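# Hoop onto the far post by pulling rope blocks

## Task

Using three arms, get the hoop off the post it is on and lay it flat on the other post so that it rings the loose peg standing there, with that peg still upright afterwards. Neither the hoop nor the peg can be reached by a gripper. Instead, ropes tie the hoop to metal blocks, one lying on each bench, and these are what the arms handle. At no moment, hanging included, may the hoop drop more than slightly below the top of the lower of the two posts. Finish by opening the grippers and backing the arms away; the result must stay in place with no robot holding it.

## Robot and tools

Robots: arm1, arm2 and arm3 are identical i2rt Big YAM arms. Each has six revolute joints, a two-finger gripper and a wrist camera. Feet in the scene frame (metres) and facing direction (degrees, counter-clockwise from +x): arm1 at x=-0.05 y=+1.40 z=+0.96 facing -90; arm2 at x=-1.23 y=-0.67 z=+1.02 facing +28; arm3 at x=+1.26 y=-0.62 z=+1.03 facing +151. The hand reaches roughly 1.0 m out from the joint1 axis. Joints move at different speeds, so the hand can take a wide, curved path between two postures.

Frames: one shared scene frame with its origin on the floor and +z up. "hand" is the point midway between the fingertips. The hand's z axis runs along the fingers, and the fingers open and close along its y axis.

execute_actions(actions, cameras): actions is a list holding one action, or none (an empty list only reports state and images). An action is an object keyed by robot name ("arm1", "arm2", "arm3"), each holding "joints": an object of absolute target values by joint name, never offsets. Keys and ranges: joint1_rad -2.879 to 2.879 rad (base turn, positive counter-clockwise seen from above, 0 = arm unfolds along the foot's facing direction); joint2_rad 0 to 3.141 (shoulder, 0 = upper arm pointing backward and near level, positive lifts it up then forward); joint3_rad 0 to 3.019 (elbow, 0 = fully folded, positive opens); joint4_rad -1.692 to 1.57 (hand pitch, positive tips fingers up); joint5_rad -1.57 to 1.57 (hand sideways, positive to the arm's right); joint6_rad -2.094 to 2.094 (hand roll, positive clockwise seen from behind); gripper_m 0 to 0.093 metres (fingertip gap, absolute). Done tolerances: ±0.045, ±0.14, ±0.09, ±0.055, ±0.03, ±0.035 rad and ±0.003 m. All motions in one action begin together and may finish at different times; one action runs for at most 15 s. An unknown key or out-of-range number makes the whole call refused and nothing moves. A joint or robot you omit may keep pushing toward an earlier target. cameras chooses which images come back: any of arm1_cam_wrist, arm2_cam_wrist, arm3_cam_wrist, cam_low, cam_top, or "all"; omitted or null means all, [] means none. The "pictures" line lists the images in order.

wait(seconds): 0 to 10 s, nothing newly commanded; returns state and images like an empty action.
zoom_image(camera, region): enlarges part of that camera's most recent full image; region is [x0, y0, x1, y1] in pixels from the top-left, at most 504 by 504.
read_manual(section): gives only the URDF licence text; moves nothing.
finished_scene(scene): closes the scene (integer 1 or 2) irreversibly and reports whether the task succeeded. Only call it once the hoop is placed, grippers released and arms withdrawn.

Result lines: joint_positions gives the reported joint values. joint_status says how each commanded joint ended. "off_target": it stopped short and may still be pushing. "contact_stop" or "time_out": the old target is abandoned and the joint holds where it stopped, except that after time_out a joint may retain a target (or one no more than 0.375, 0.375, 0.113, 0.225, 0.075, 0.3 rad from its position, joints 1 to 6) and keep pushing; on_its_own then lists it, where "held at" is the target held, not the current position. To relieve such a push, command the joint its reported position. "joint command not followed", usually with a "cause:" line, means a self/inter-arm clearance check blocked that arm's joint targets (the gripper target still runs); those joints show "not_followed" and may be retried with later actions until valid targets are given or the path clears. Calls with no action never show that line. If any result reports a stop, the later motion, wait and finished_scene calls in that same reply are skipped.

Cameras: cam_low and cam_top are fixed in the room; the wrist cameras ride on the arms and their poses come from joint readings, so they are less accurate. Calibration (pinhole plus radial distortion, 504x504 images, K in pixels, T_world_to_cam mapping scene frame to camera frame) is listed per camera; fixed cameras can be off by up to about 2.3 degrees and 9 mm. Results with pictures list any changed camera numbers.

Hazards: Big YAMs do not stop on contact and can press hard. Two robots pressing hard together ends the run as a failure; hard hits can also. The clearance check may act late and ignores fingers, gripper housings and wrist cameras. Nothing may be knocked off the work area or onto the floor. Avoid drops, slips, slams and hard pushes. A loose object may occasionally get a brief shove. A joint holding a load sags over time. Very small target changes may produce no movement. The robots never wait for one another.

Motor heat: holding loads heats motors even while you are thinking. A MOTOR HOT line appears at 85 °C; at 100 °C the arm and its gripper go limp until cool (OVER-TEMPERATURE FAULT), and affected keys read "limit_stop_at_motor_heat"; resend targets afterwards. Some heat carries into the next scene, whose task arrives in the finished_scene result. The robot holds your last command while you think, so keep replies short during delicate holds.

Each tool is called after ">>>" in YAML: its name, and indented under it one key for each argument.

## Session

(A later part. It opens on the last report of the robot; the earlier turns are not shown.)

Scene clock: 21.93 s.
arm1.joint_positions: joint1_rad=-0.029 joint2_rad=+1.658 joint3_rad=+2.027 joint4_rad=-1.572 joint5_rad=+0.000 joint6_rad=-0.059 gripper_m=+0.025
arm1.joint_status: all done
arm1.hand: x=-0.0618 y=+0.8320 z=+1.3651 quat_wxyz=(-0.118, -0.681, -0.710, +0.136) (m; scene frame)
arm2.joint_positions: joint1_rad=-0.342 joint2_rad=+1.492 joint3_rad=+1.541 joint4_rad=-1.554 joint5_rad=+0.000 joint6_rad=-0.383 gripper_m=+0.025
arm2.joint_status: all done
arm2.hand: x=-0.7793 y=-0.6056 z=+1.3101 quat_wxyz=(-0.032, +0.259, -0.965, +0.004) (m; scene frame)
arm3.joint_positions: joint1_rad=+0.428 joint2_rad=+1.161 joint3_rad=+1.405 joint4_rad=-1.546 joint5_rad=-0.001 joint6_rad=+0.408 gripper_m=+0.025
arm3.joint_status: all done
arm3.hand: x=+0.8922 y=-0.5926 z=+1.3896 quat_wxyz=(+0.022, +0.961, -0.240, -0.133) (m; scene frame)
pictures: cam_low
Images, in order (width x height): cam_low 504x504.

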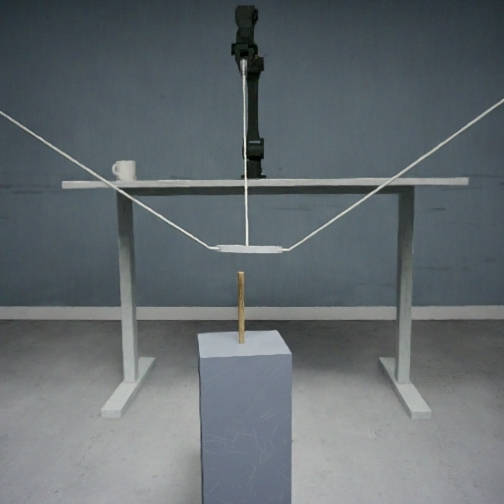

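>>> execute_actions:
  actions:
    - {"arm1":{"joints":{"joint1_rad":-0.066,"joint3_rad":1.875,"joint4_rad":-1.45}},"arm2":{"joints":{"joint1_rad":-0.316,"joint3_rad":1.348,"joint4_rad":-1.40}},"arm3":{"joints":{"joint1_rad":0.41,"joint2_rad":1.255,"joint3_rad":1.305,"joint4_rad":-1.47}}}
  cameras: []

>>> wait:
  seconds: 3

>>> zoom_image:
  camera: "cam_top"
  region: [190, 260, 290, 360]

>>> zoom_image:
  camera: "cam_low"
  region: [170, 210, 310, 350]

Scene clock: 24.03 s.
arm1.joint_positions: joint1_rad=-0.063 joint2_rad=+1.675 joint3_rad=+1.848 joint4_rad=-1.464 joint5_rad=+0.000 joint6_rad=-0.059 gripper_m=+0.025
arm1.joint_status: all done
arm1.hand: x=-0.0822 y=+0.8278 z=+1.2848 quat_wxyz=(-0.086, -0.698, -0.703, +0.106) (m; scene frame)
arm2.joint_positions: joint1_rad=-0.321 joint2_rad=+1.492 joint3_rad=+1.330 joint4_rad=-1.407 joint5_rad=+0.000 joint6_rad=-0.383 gripper_m=+0.025
arm2.joint_status: all done
arm2.hand: x=-0.8007 y=-0.5996 z=+1.2292 quat_wxyz=(+0.000, +0.269, -0.963, +0.001) (m; scene frame)
arm3.joint_positions: joint1_rad=+0.416 joint2_rad=+1.278 joint3_rad=+1.299 joint4_rad=-1.482 joint5_rad=-0.001 joint6_rad=+0.408 gripper_m=+0.025
arm3.joint_status: all done
arm3.hand: x=+0.8754 y=-0.5866 z=+1.3061 quat_wxyz=(+0.009, +0.967, -0.247, -0.055) (m; scene frame)
pictures: none
No camera images: the call's "cameras" was empty. Leave "cameras" out to get every camera's image.

Scene clock: 27.03 s.
arm1.joint_positions: joint1_rad=-0.063 joint2_rad=+1.675 joint3_rad=+1.848 joint4_rad=-1.464 joint5_rad=+0.000 joint6_rad=-0.059 gripper_m=+0.025
arm1.joint_status: all done
arm1.hand: x=-0.0822 y=+0.8278 z=+1.2848 quat_wxyz=(-0.086, -0.698, -0.703, +0.106) (m; scene frame)
arm2.joint_positions: joint1_rad=-0.321 joint2_rad=+1.492 joint3_rad=+1.330 joint4_rad=-1.407 joint5_rad=+0.000 joint6_rad=-0.383 gripper_m=+0.025
arm2.joint_status: all done
arm2.hand: x=-0.8007 y=-0.5996 z=+1.2292 quat_wxyz=(+0.000, +0.269, -0.963, +0.001) (m; scene frame)
arm3.joint_positions: joint1_rad=+0.416 joint2_rad=+1.278 joint3_rad=+1.299 joint4_rad=-1.482 joint5_rad=-0.001 joint6_rad=+0.408 gripper_m=+0.025
arm3.joint_status: all done
arm3.hand: x=+0.8754 y=-0.5866 z=+1.3061 quat_wxyz=(+0.009, +0.967, -0.247, -0.055) (m; scene frame)
wait: 3.00 s; at rest by 0.27 s
pictures: arm1_cam_wrist, arm2_cam_wrist, arm3_cam_wrist, cam_low, cam_top
camera_calibration (this result's frames):
arm1_cam_wrist: T_world_to_cam=[[-0.99953, -0.0051587, 0.0302065, -0.113773], [0.00579772, 0.93609, 0.351713, -1.22249], [-0.0300904, 0.351723, -0.935621, 1.03401], [0, 0, 0, 1]] pos_world=[-0.0755177, 0.780086, 1.40084]
arm2_cam_wrist: T_world_to_cam=[[0.510029, -0.860094, 0.0104403, -0.121023], [-0.696766, -0.405999, 0.591338, -1.52153], [-0.504368, -0.308874, -0.806356, 0.526492], [0, 0, 0, 1]] pos_world=[-0.732883, -0.559213, 1.32554]
arm3_cam_wrist: T_world_to_cam=[[0.45682, 0.88829, -0.0475012, 0.181255], [0.791041, -0.381223, 0.478459, -1.5376], [0.406901, -0.256145, -0.876824, 0.759178], [0, 0, 0, 1]] pos_world=[0.824592, -0.552715, 1.40995]
Images, in order (width x height): arm1_cam_wrist 504x504, arm2_cam_wrist 504x504, arm3_cam_wrist 504x504, cam_low 504x504, cam_top 504x504.

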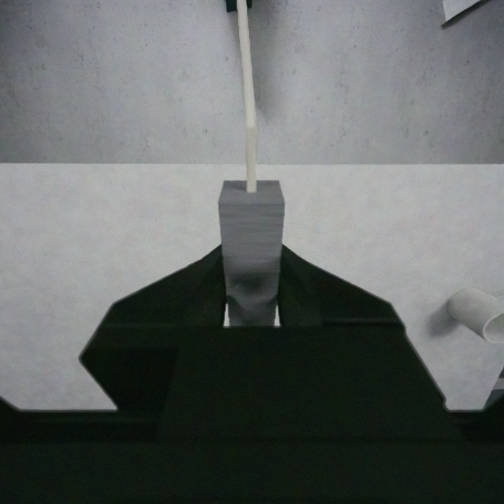

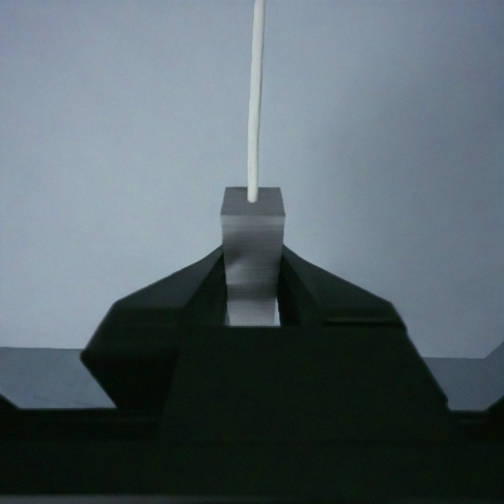

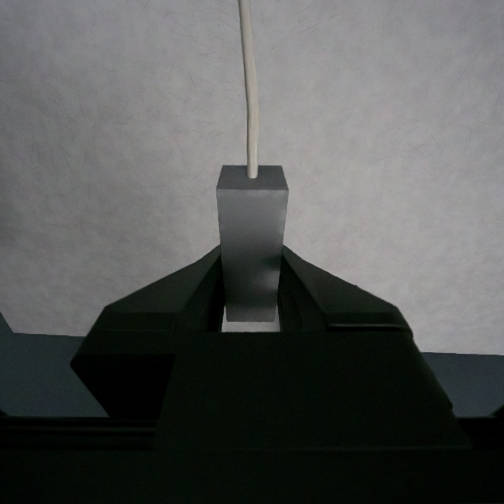

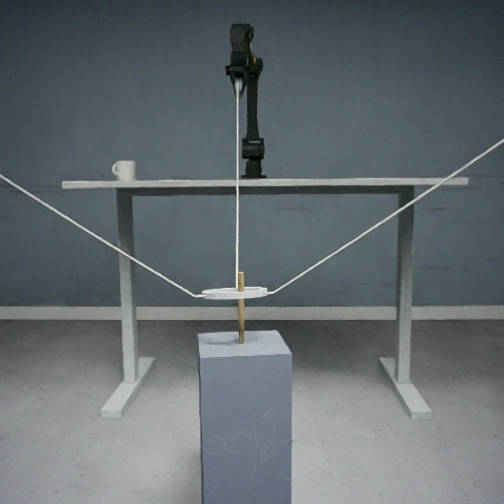

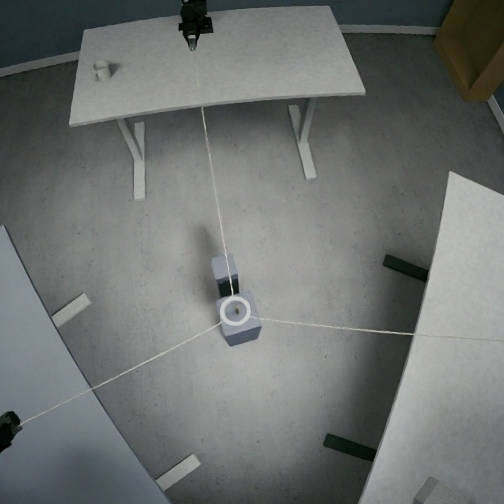

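Region (190, 260, 290, 360) of cam_top's 504x504 image, scaled by 5.040, with more detail than that image has.

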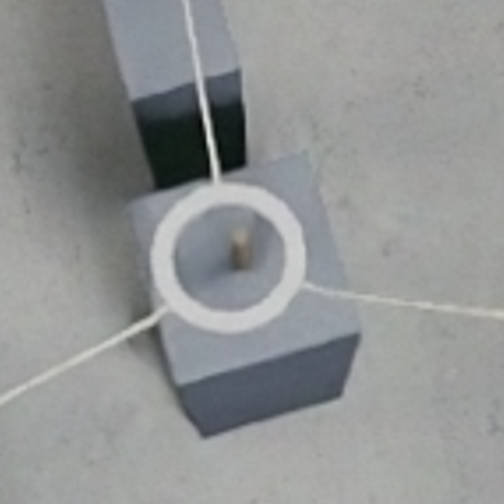

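Region (170, 210, 310, 350) of cam_low's 504x504 image, scaled by 3.600, with more detail than that image has.

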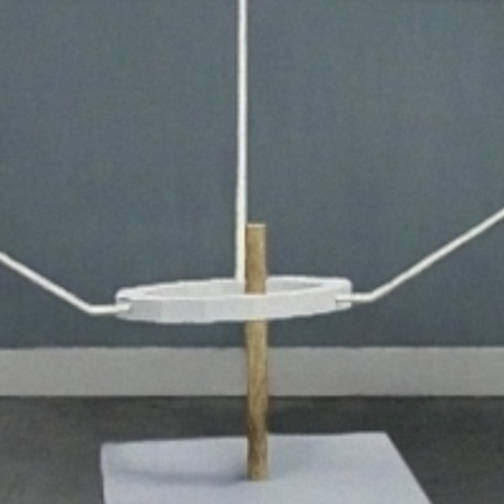

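>>> execute_actions:
  actions:
    - {"arm1":{"joints":{"joint1_rad":-0.024,"joint2_rad":1.70,"joint3_rad":1.725,"joint4_rad":-1.368}},"arm2":{"joints":{"joint1_rad":-0.286,"joint2_rad":1.622,"joint3_rad":1.312,"joint4_rad":-1.222}},"arm3":{"joints":{"joint1_rad":0.374,"joint2_rad":1.305,"joint3_rad":1.087,"joint4_rad":-1.318}}}
  cameras: ["cam_low","cam_top"]

>>> zoom_image:
  camera: "cam_top"
  region: [190, 260, 290, 360]

>>> zoom_image:
  camera: "cam_low"
  region: [170, 240, 310, 380]

Scene clock: 28.83 s.
arm1.joint_positions: joint1_rad=-0.025 joint2_rad=+1.731 joint3_rad=+1.698 joint4_rad=-1.380 joint5_rad=+0.000 joint6_rad=-0.059 gripper_m=+0.025
arm1.joint_status: all done
arm1.hand: x=-0.0616 y=+0.8309 z=+1.1932 quat_wxyz=(-0.047, -0.690, -0.720, +0.059) (m; scene frame)
arm2.joint_positions: joint1_rad=-0.290 joint2_rad=+1.644 joint3_rad=+1.296 joint4_rad=-1.227 joint5_rad=+0.000 joint6_rad=-0.383 gripper_m=+0.025
arm2.joint_status: all done
arm2.hand: x=-0.7656 y=-0.5789 z=+1.1504 quat_wxyz=(+0.003, +0.284, -0.959, +0.000) (m; scene frame)
arm3.joint_positions: joint1_rad=+0.375 joint2_rad=+1.311 joint3_rad=+1.083 joint4_rad=-1.330 joint5_rad=-0.001 joint6_rad=+0.408 gripper_m=+0.025
arm3.joint_status: all done
arm3.hand: x=+0.8978 y=-0.5734 z=+1.2114 quat_wxyz=(+0.001, +0.963, -0.268, -0.008) (m; scene frame)
pictures: cam_low, cam_top
Images, in order (width x height): cam_low 504x504, cam_top 504x504.

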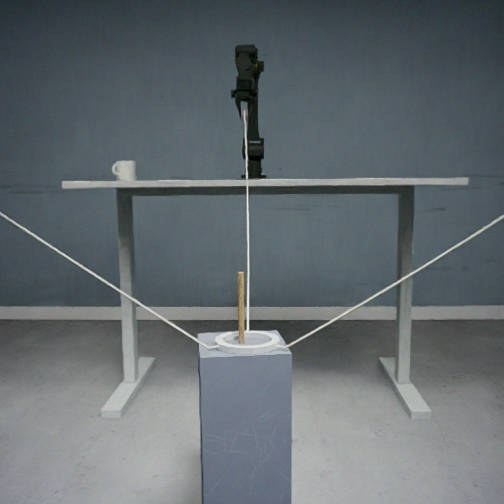

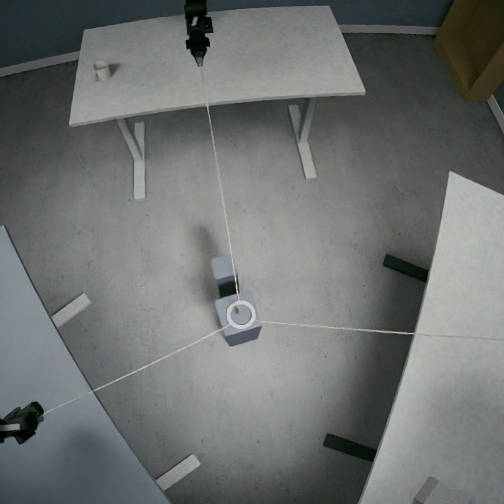

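Region (190, 260, 290, 360) of cam_top's 504x504 image, scaled by 5.040, with more detail than that image has.

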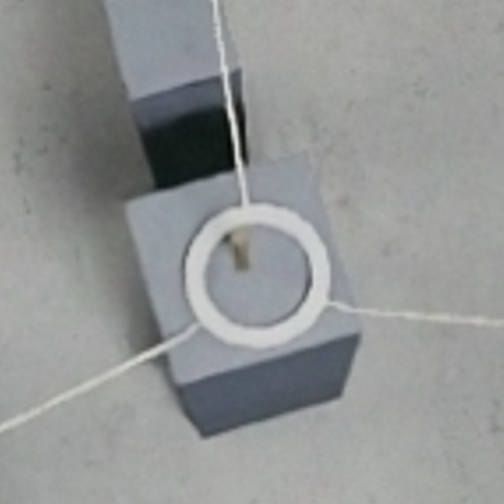

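Region (170, 240, 310, 380) of cam_low's 504x504 image, scaled by 3.600, with more detail than that image has.

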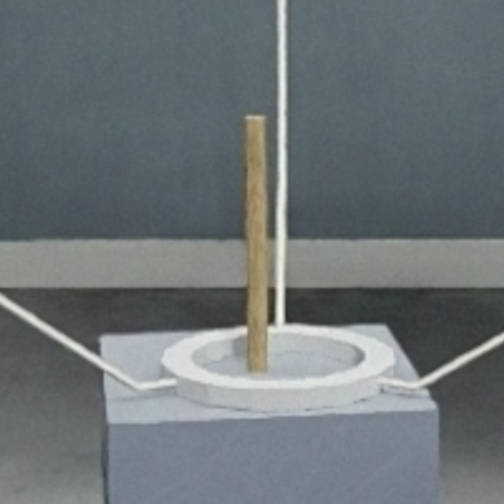

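>>> execute_actions:
  actions:
    - {"arm1":{"joints":{"joint2_rad":1.962,"joint3_rad":1.505,"joint4_rad":-1.06}},"arm2":{"joints":{"joint2_rad":2.11,"joint3_rad":1.56,"joint4_rad":-1.028}},"arm3":{"joints":{"joint2_rad":2.10,"joint3_rad":1.485,"joint4_rad":-0.93}}}
  cameras: ["cam_low","cam_top"]

Scene clock: 30.70 s.
arm1.joint_positions: joint1_rad=-0.025 joint2_rad=+1.982 joint3_rad=+1.493 joint4_rad=-1.070 joint5_rad=-0.001 joint6_rad=-0.057 gripper_m=+0.025
arm1.joint_status: all done
arm1.hand: x=-0.0640 y=+0.8264 z=+0.9802 quat_wxyz=(+0.002, -0.693, -0.721, +0.005) (m; scene frame)
arm2.joint_positions: joint1_rad=-0.289 joint2_rad=+2.127 joint3_rad=+1.541 joint4_rad=-1.030 joint5_rad=+0.001 joint6_rad=-0.383 gripper_m=+0.025
arm2.joint_status: all done
arm2.hand: x=-0.6565 y=-0.5573 z=+0.9826 quat_wxyz=(+0.023, +0.285, -0.958, -0.001) (m; scene frame)
arm3.joint_positions: joint1_rad=+0.375 joint2_rad=+2.126 joint3_rad=+1.453 joint4_rad=-0.938 joint5_rad=-0.001 joint6_rad=+0.409 gripper_m=+0.025
arm3.joint_status: all done
arm3.hand: x=+0.6964 y=-0.5460 z=+0.9627 quat_wxyz=(-0.003, +0.963, -0.268, +0.019) (m; scene frame)
pictures: cam_low, cam_top
Images, in order (width x height): cam_low 504x504, cam_top 504x504.

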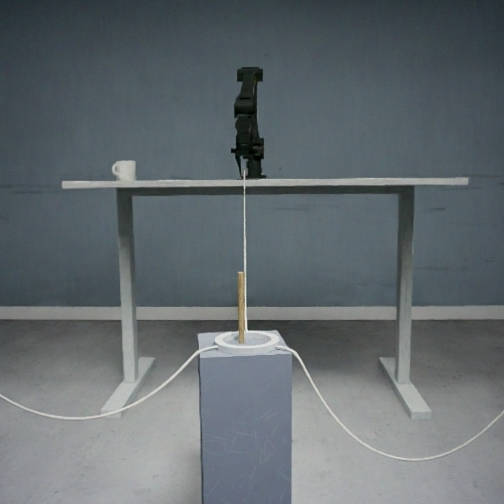

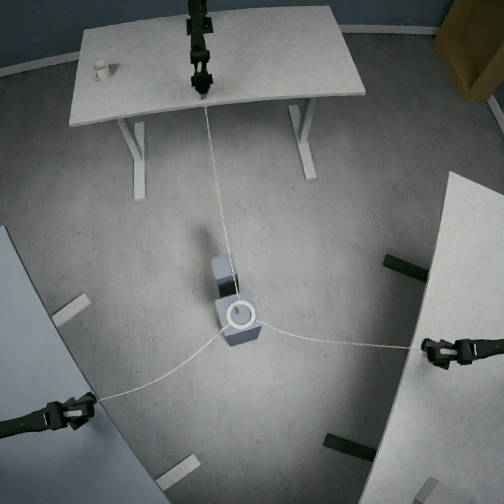

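>>> execute_actions:
  actions:
    - {"arm1":{"joints":{"joint2_rad":2.015}},"arm2":{"joints":{"joint2_rad":2.15}},"arm3":{"joints":{"gripper_m":0.07}}}
  cameras: []

>>> execute_actions:
  actions:
    - {"arm1":{"joints":{"gripper_m":0.07}},"arm2":{"joints":{"gripper_m":0.07}}}
  cameras: []

>>> execute_actions:
  actions:
    - {"arm1":{"joints":{"joint2_rad":1.75}},"arm2":{"joints":{"joint2_rad":1.85}},"arm3":{"joints":{"joint2_rad":1.85}}}

Scene clock: 32.00 s.
arm1.joint_positions: joint1_rad=-0.025 joint2_rad=+2.011 joint3_rad=+1.493 joint4_rad=-1.069 joint5_rad=-0.001 joint6_rad=-0.057 gripper_m=+0.025
arm1.joint_status: all done
arm1.hand: x=-0.0640 y=+0.8296 z=+0.9642 quat_wxyz=(+0.011, -0.693, -0.721, -0.005) (m; scene frame)
arm2.joint_positions: joint1_rad=-0.289 joint2_rad=+2.138 joint3_rad=+1.541 joint4_rad=-1.030 joint5_rad=+0.001 joint6_rad=-0.383 gripper_m=+0.025
arm2.joint_status: all done
arm2.hand: x=-0.6582 y=-0.5576 z=+0.9767 quat_wxyz=(+0.028, +0.285, -0.958, -0.002) (m; scene frame)
arm3.joint_positions: joint1_rad=+0.375 joint2_rad=+2.126 joint3_rad=+1.453 joint4_rad=-0.938 joint5_rad=-0.001 joint6_rad=+0.409 gripper_m=+0.070
arm3.joint_status: all done
arm3.hand: x=+0.6963 y=-0.5460 z=+0.9629 quat_wxyz=(-0.003, +0.963, -0.268, +0.018) (m; scene frame)
pictures: none
No camera images: the call's "cameras" was empty. Leave "cameras" out to get every camera's image.

Scene clock: 32.67 s.
arm1.joint_positions: joint1_rad=-0.025 joint2_rad=+2.011 joint3_rad=+1.493 joint4_rad=-1.068 joint5_rad=+0.002 joint6_rad=-0.057 gripper_m=+0.070
arm1.joint_status: all done
arm1.hand: x=-0.0646 y=+0.8295 z=+0.9644 quat_wxyz=(+0.012, -0.693, -0.721, -0.004) (m; scene frame)
arm2.joint_positions: joint1_rad=-0.289 joint2_rad=+2.138 joint3_rad=+1.541 joint4_rad=-1.030 joint5_rad=+0.001 joint6_rad=-0.383 gripper_m=+0.070
arm2.joint_status: all done
arm2.hand: x=-0.6582 y=-0.5576 z=+0.9767 quat_wxyz=(+0.028, +0.285, -0.958, -0.002) (m; scene frame)
arm3.joint_positions: joint1_rad=+0.375 joint2_rad=+2.126 joint3_rad=+1.453 joint4_rad=-0.938 joint5_rad=-0.001 joint6_rad=+0.409 gripper_m=+0.070
arm3.joint_status: not commanded
arm3.hand: x=+0.6963 y=-0.5460 z=+0.9629 quat_wxyz=(-0.003, +0.963, -0.268, +0.018) (m; scene frame)
pictures: none
No camera images: the call's "cameras" was empty. Leave "cameras" out to get every camera's image.

Scene clock: 34.03 s.
arm1.joint_positions: joint1_rad=-0.025 joint2_rad=+1.752 joint3_rad=+1.483 joint4_rad=-1.068 joint5_rad=+0.002 joint6_rad=-0.057 gripper_m=+0.070
arm1.joint_status: all done
arm1.hand: x=-0.0632 y=+0.8192 z=+1.1052 quat_wxyz=(-0.072, -0.688, -0.717, +0.087) (m; scene frame)
arm2.joint_positions: joint1_rad=-0.289 joint2_rad=+1.844 joint3_rad=+1.546 joint4_rad=-1.030 joint5_rad=+0.001 joint6_rad=-0.383 gripper_m=+0.070
arm2.joint_status: all done
arm2.hand: x=-0.6298 y=-0.5519 z=+1.1496 quat_wxyz=(-0.121, +0.283, -0.952, +0.012) (m; scene frame)
arm3.joint_positions: joint1_rad=+0.375 joint2_rad=+1.825 joint3_rad=+1.453 joint4_rad=-0.938 joint5_rad=-0.001 joint6_rad=+0.409 gripper_m=+0.070
arm3.joint_status: all done
arm3.hand: x=+0.6629 y=-0.5417 z=+1.1336 quat_wxyz=(+0.018, +0.955, -0.266, -0.130) (m; scene frame)
pictures: arm1_cam_wrist, arm2_cam_wrist, arm3_cam_wrist, cam_low, cam_top
camera_calibration (this result's frames):
arm1_cam_wrist: T_world_to_cam=[[-0.998772, -0.0407594, 0.0281674, -0.0579222], [-0.0263418, 0.91836, 0.394868, -1.18651], [-0.0419624, 0.393641, -0.918306, 0.815311], [0, 0, 0, 1]] pos_world=[-0.0548934, 0.766341, 1.21885]
arm2_cam_wrist: T_world_to_cam=[[0.524714, -0.845581, 0.0983208, -0.250089], [-0.800897, -0.451213, 0.393663, -1.19934], [-0.28851, -0.285305, -0.913982, 0.835961], [0, 0, 0, 1]] pos_world=[-0.588142, -0.514125, 1.26078]
arm3_cam_wrist: T_world_to_cam=[[0.482203, 0.86995, -0.103278, 0.266676], [0.836533, -0.422225, 0.349197, -1.17574], [0.260177, -0.254779, -0.931341, 0.865677], [0, 0, 0, 1]] pos_world=[0.629725, -0.507865, 1.24435]
Images, in order (width x height): arm1_cam_wrist 504x504, arm2_cam_wrist 504x504, arm3_cam_wrist 504x504, cam_low 504x504, cam_top 504x504.

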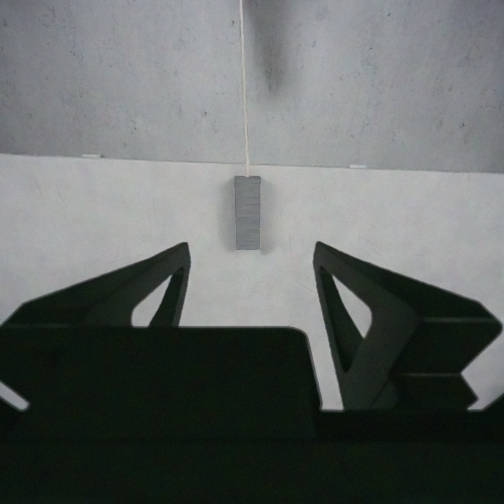

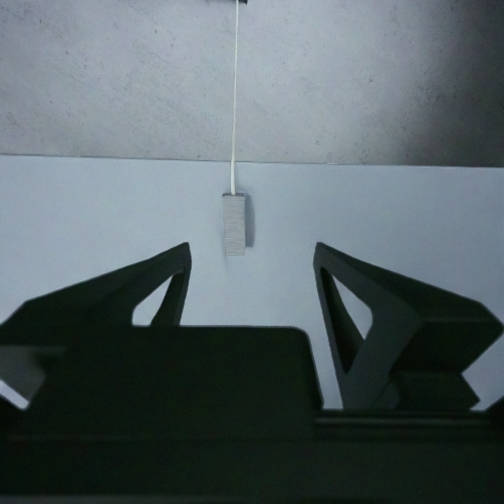

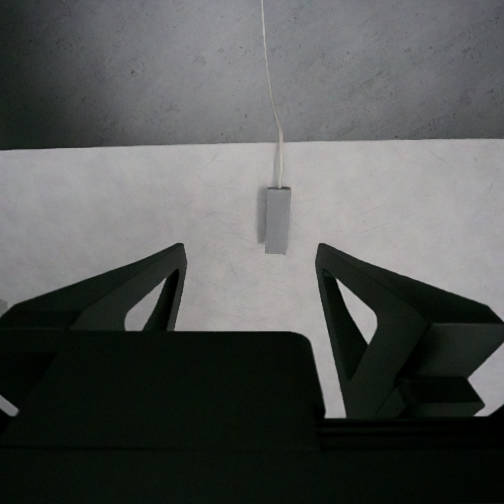

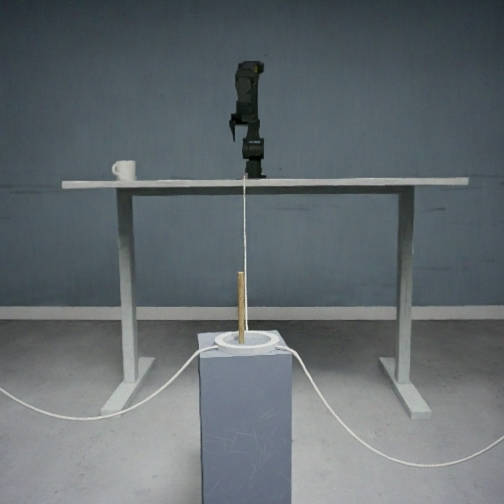

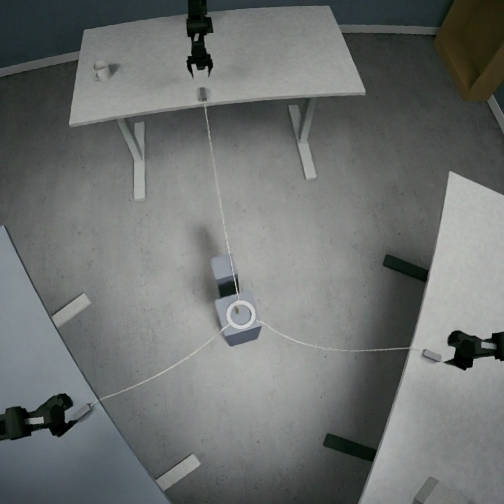

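>>> finished_scene:
  scene: 2

The scene is finished: the task was done.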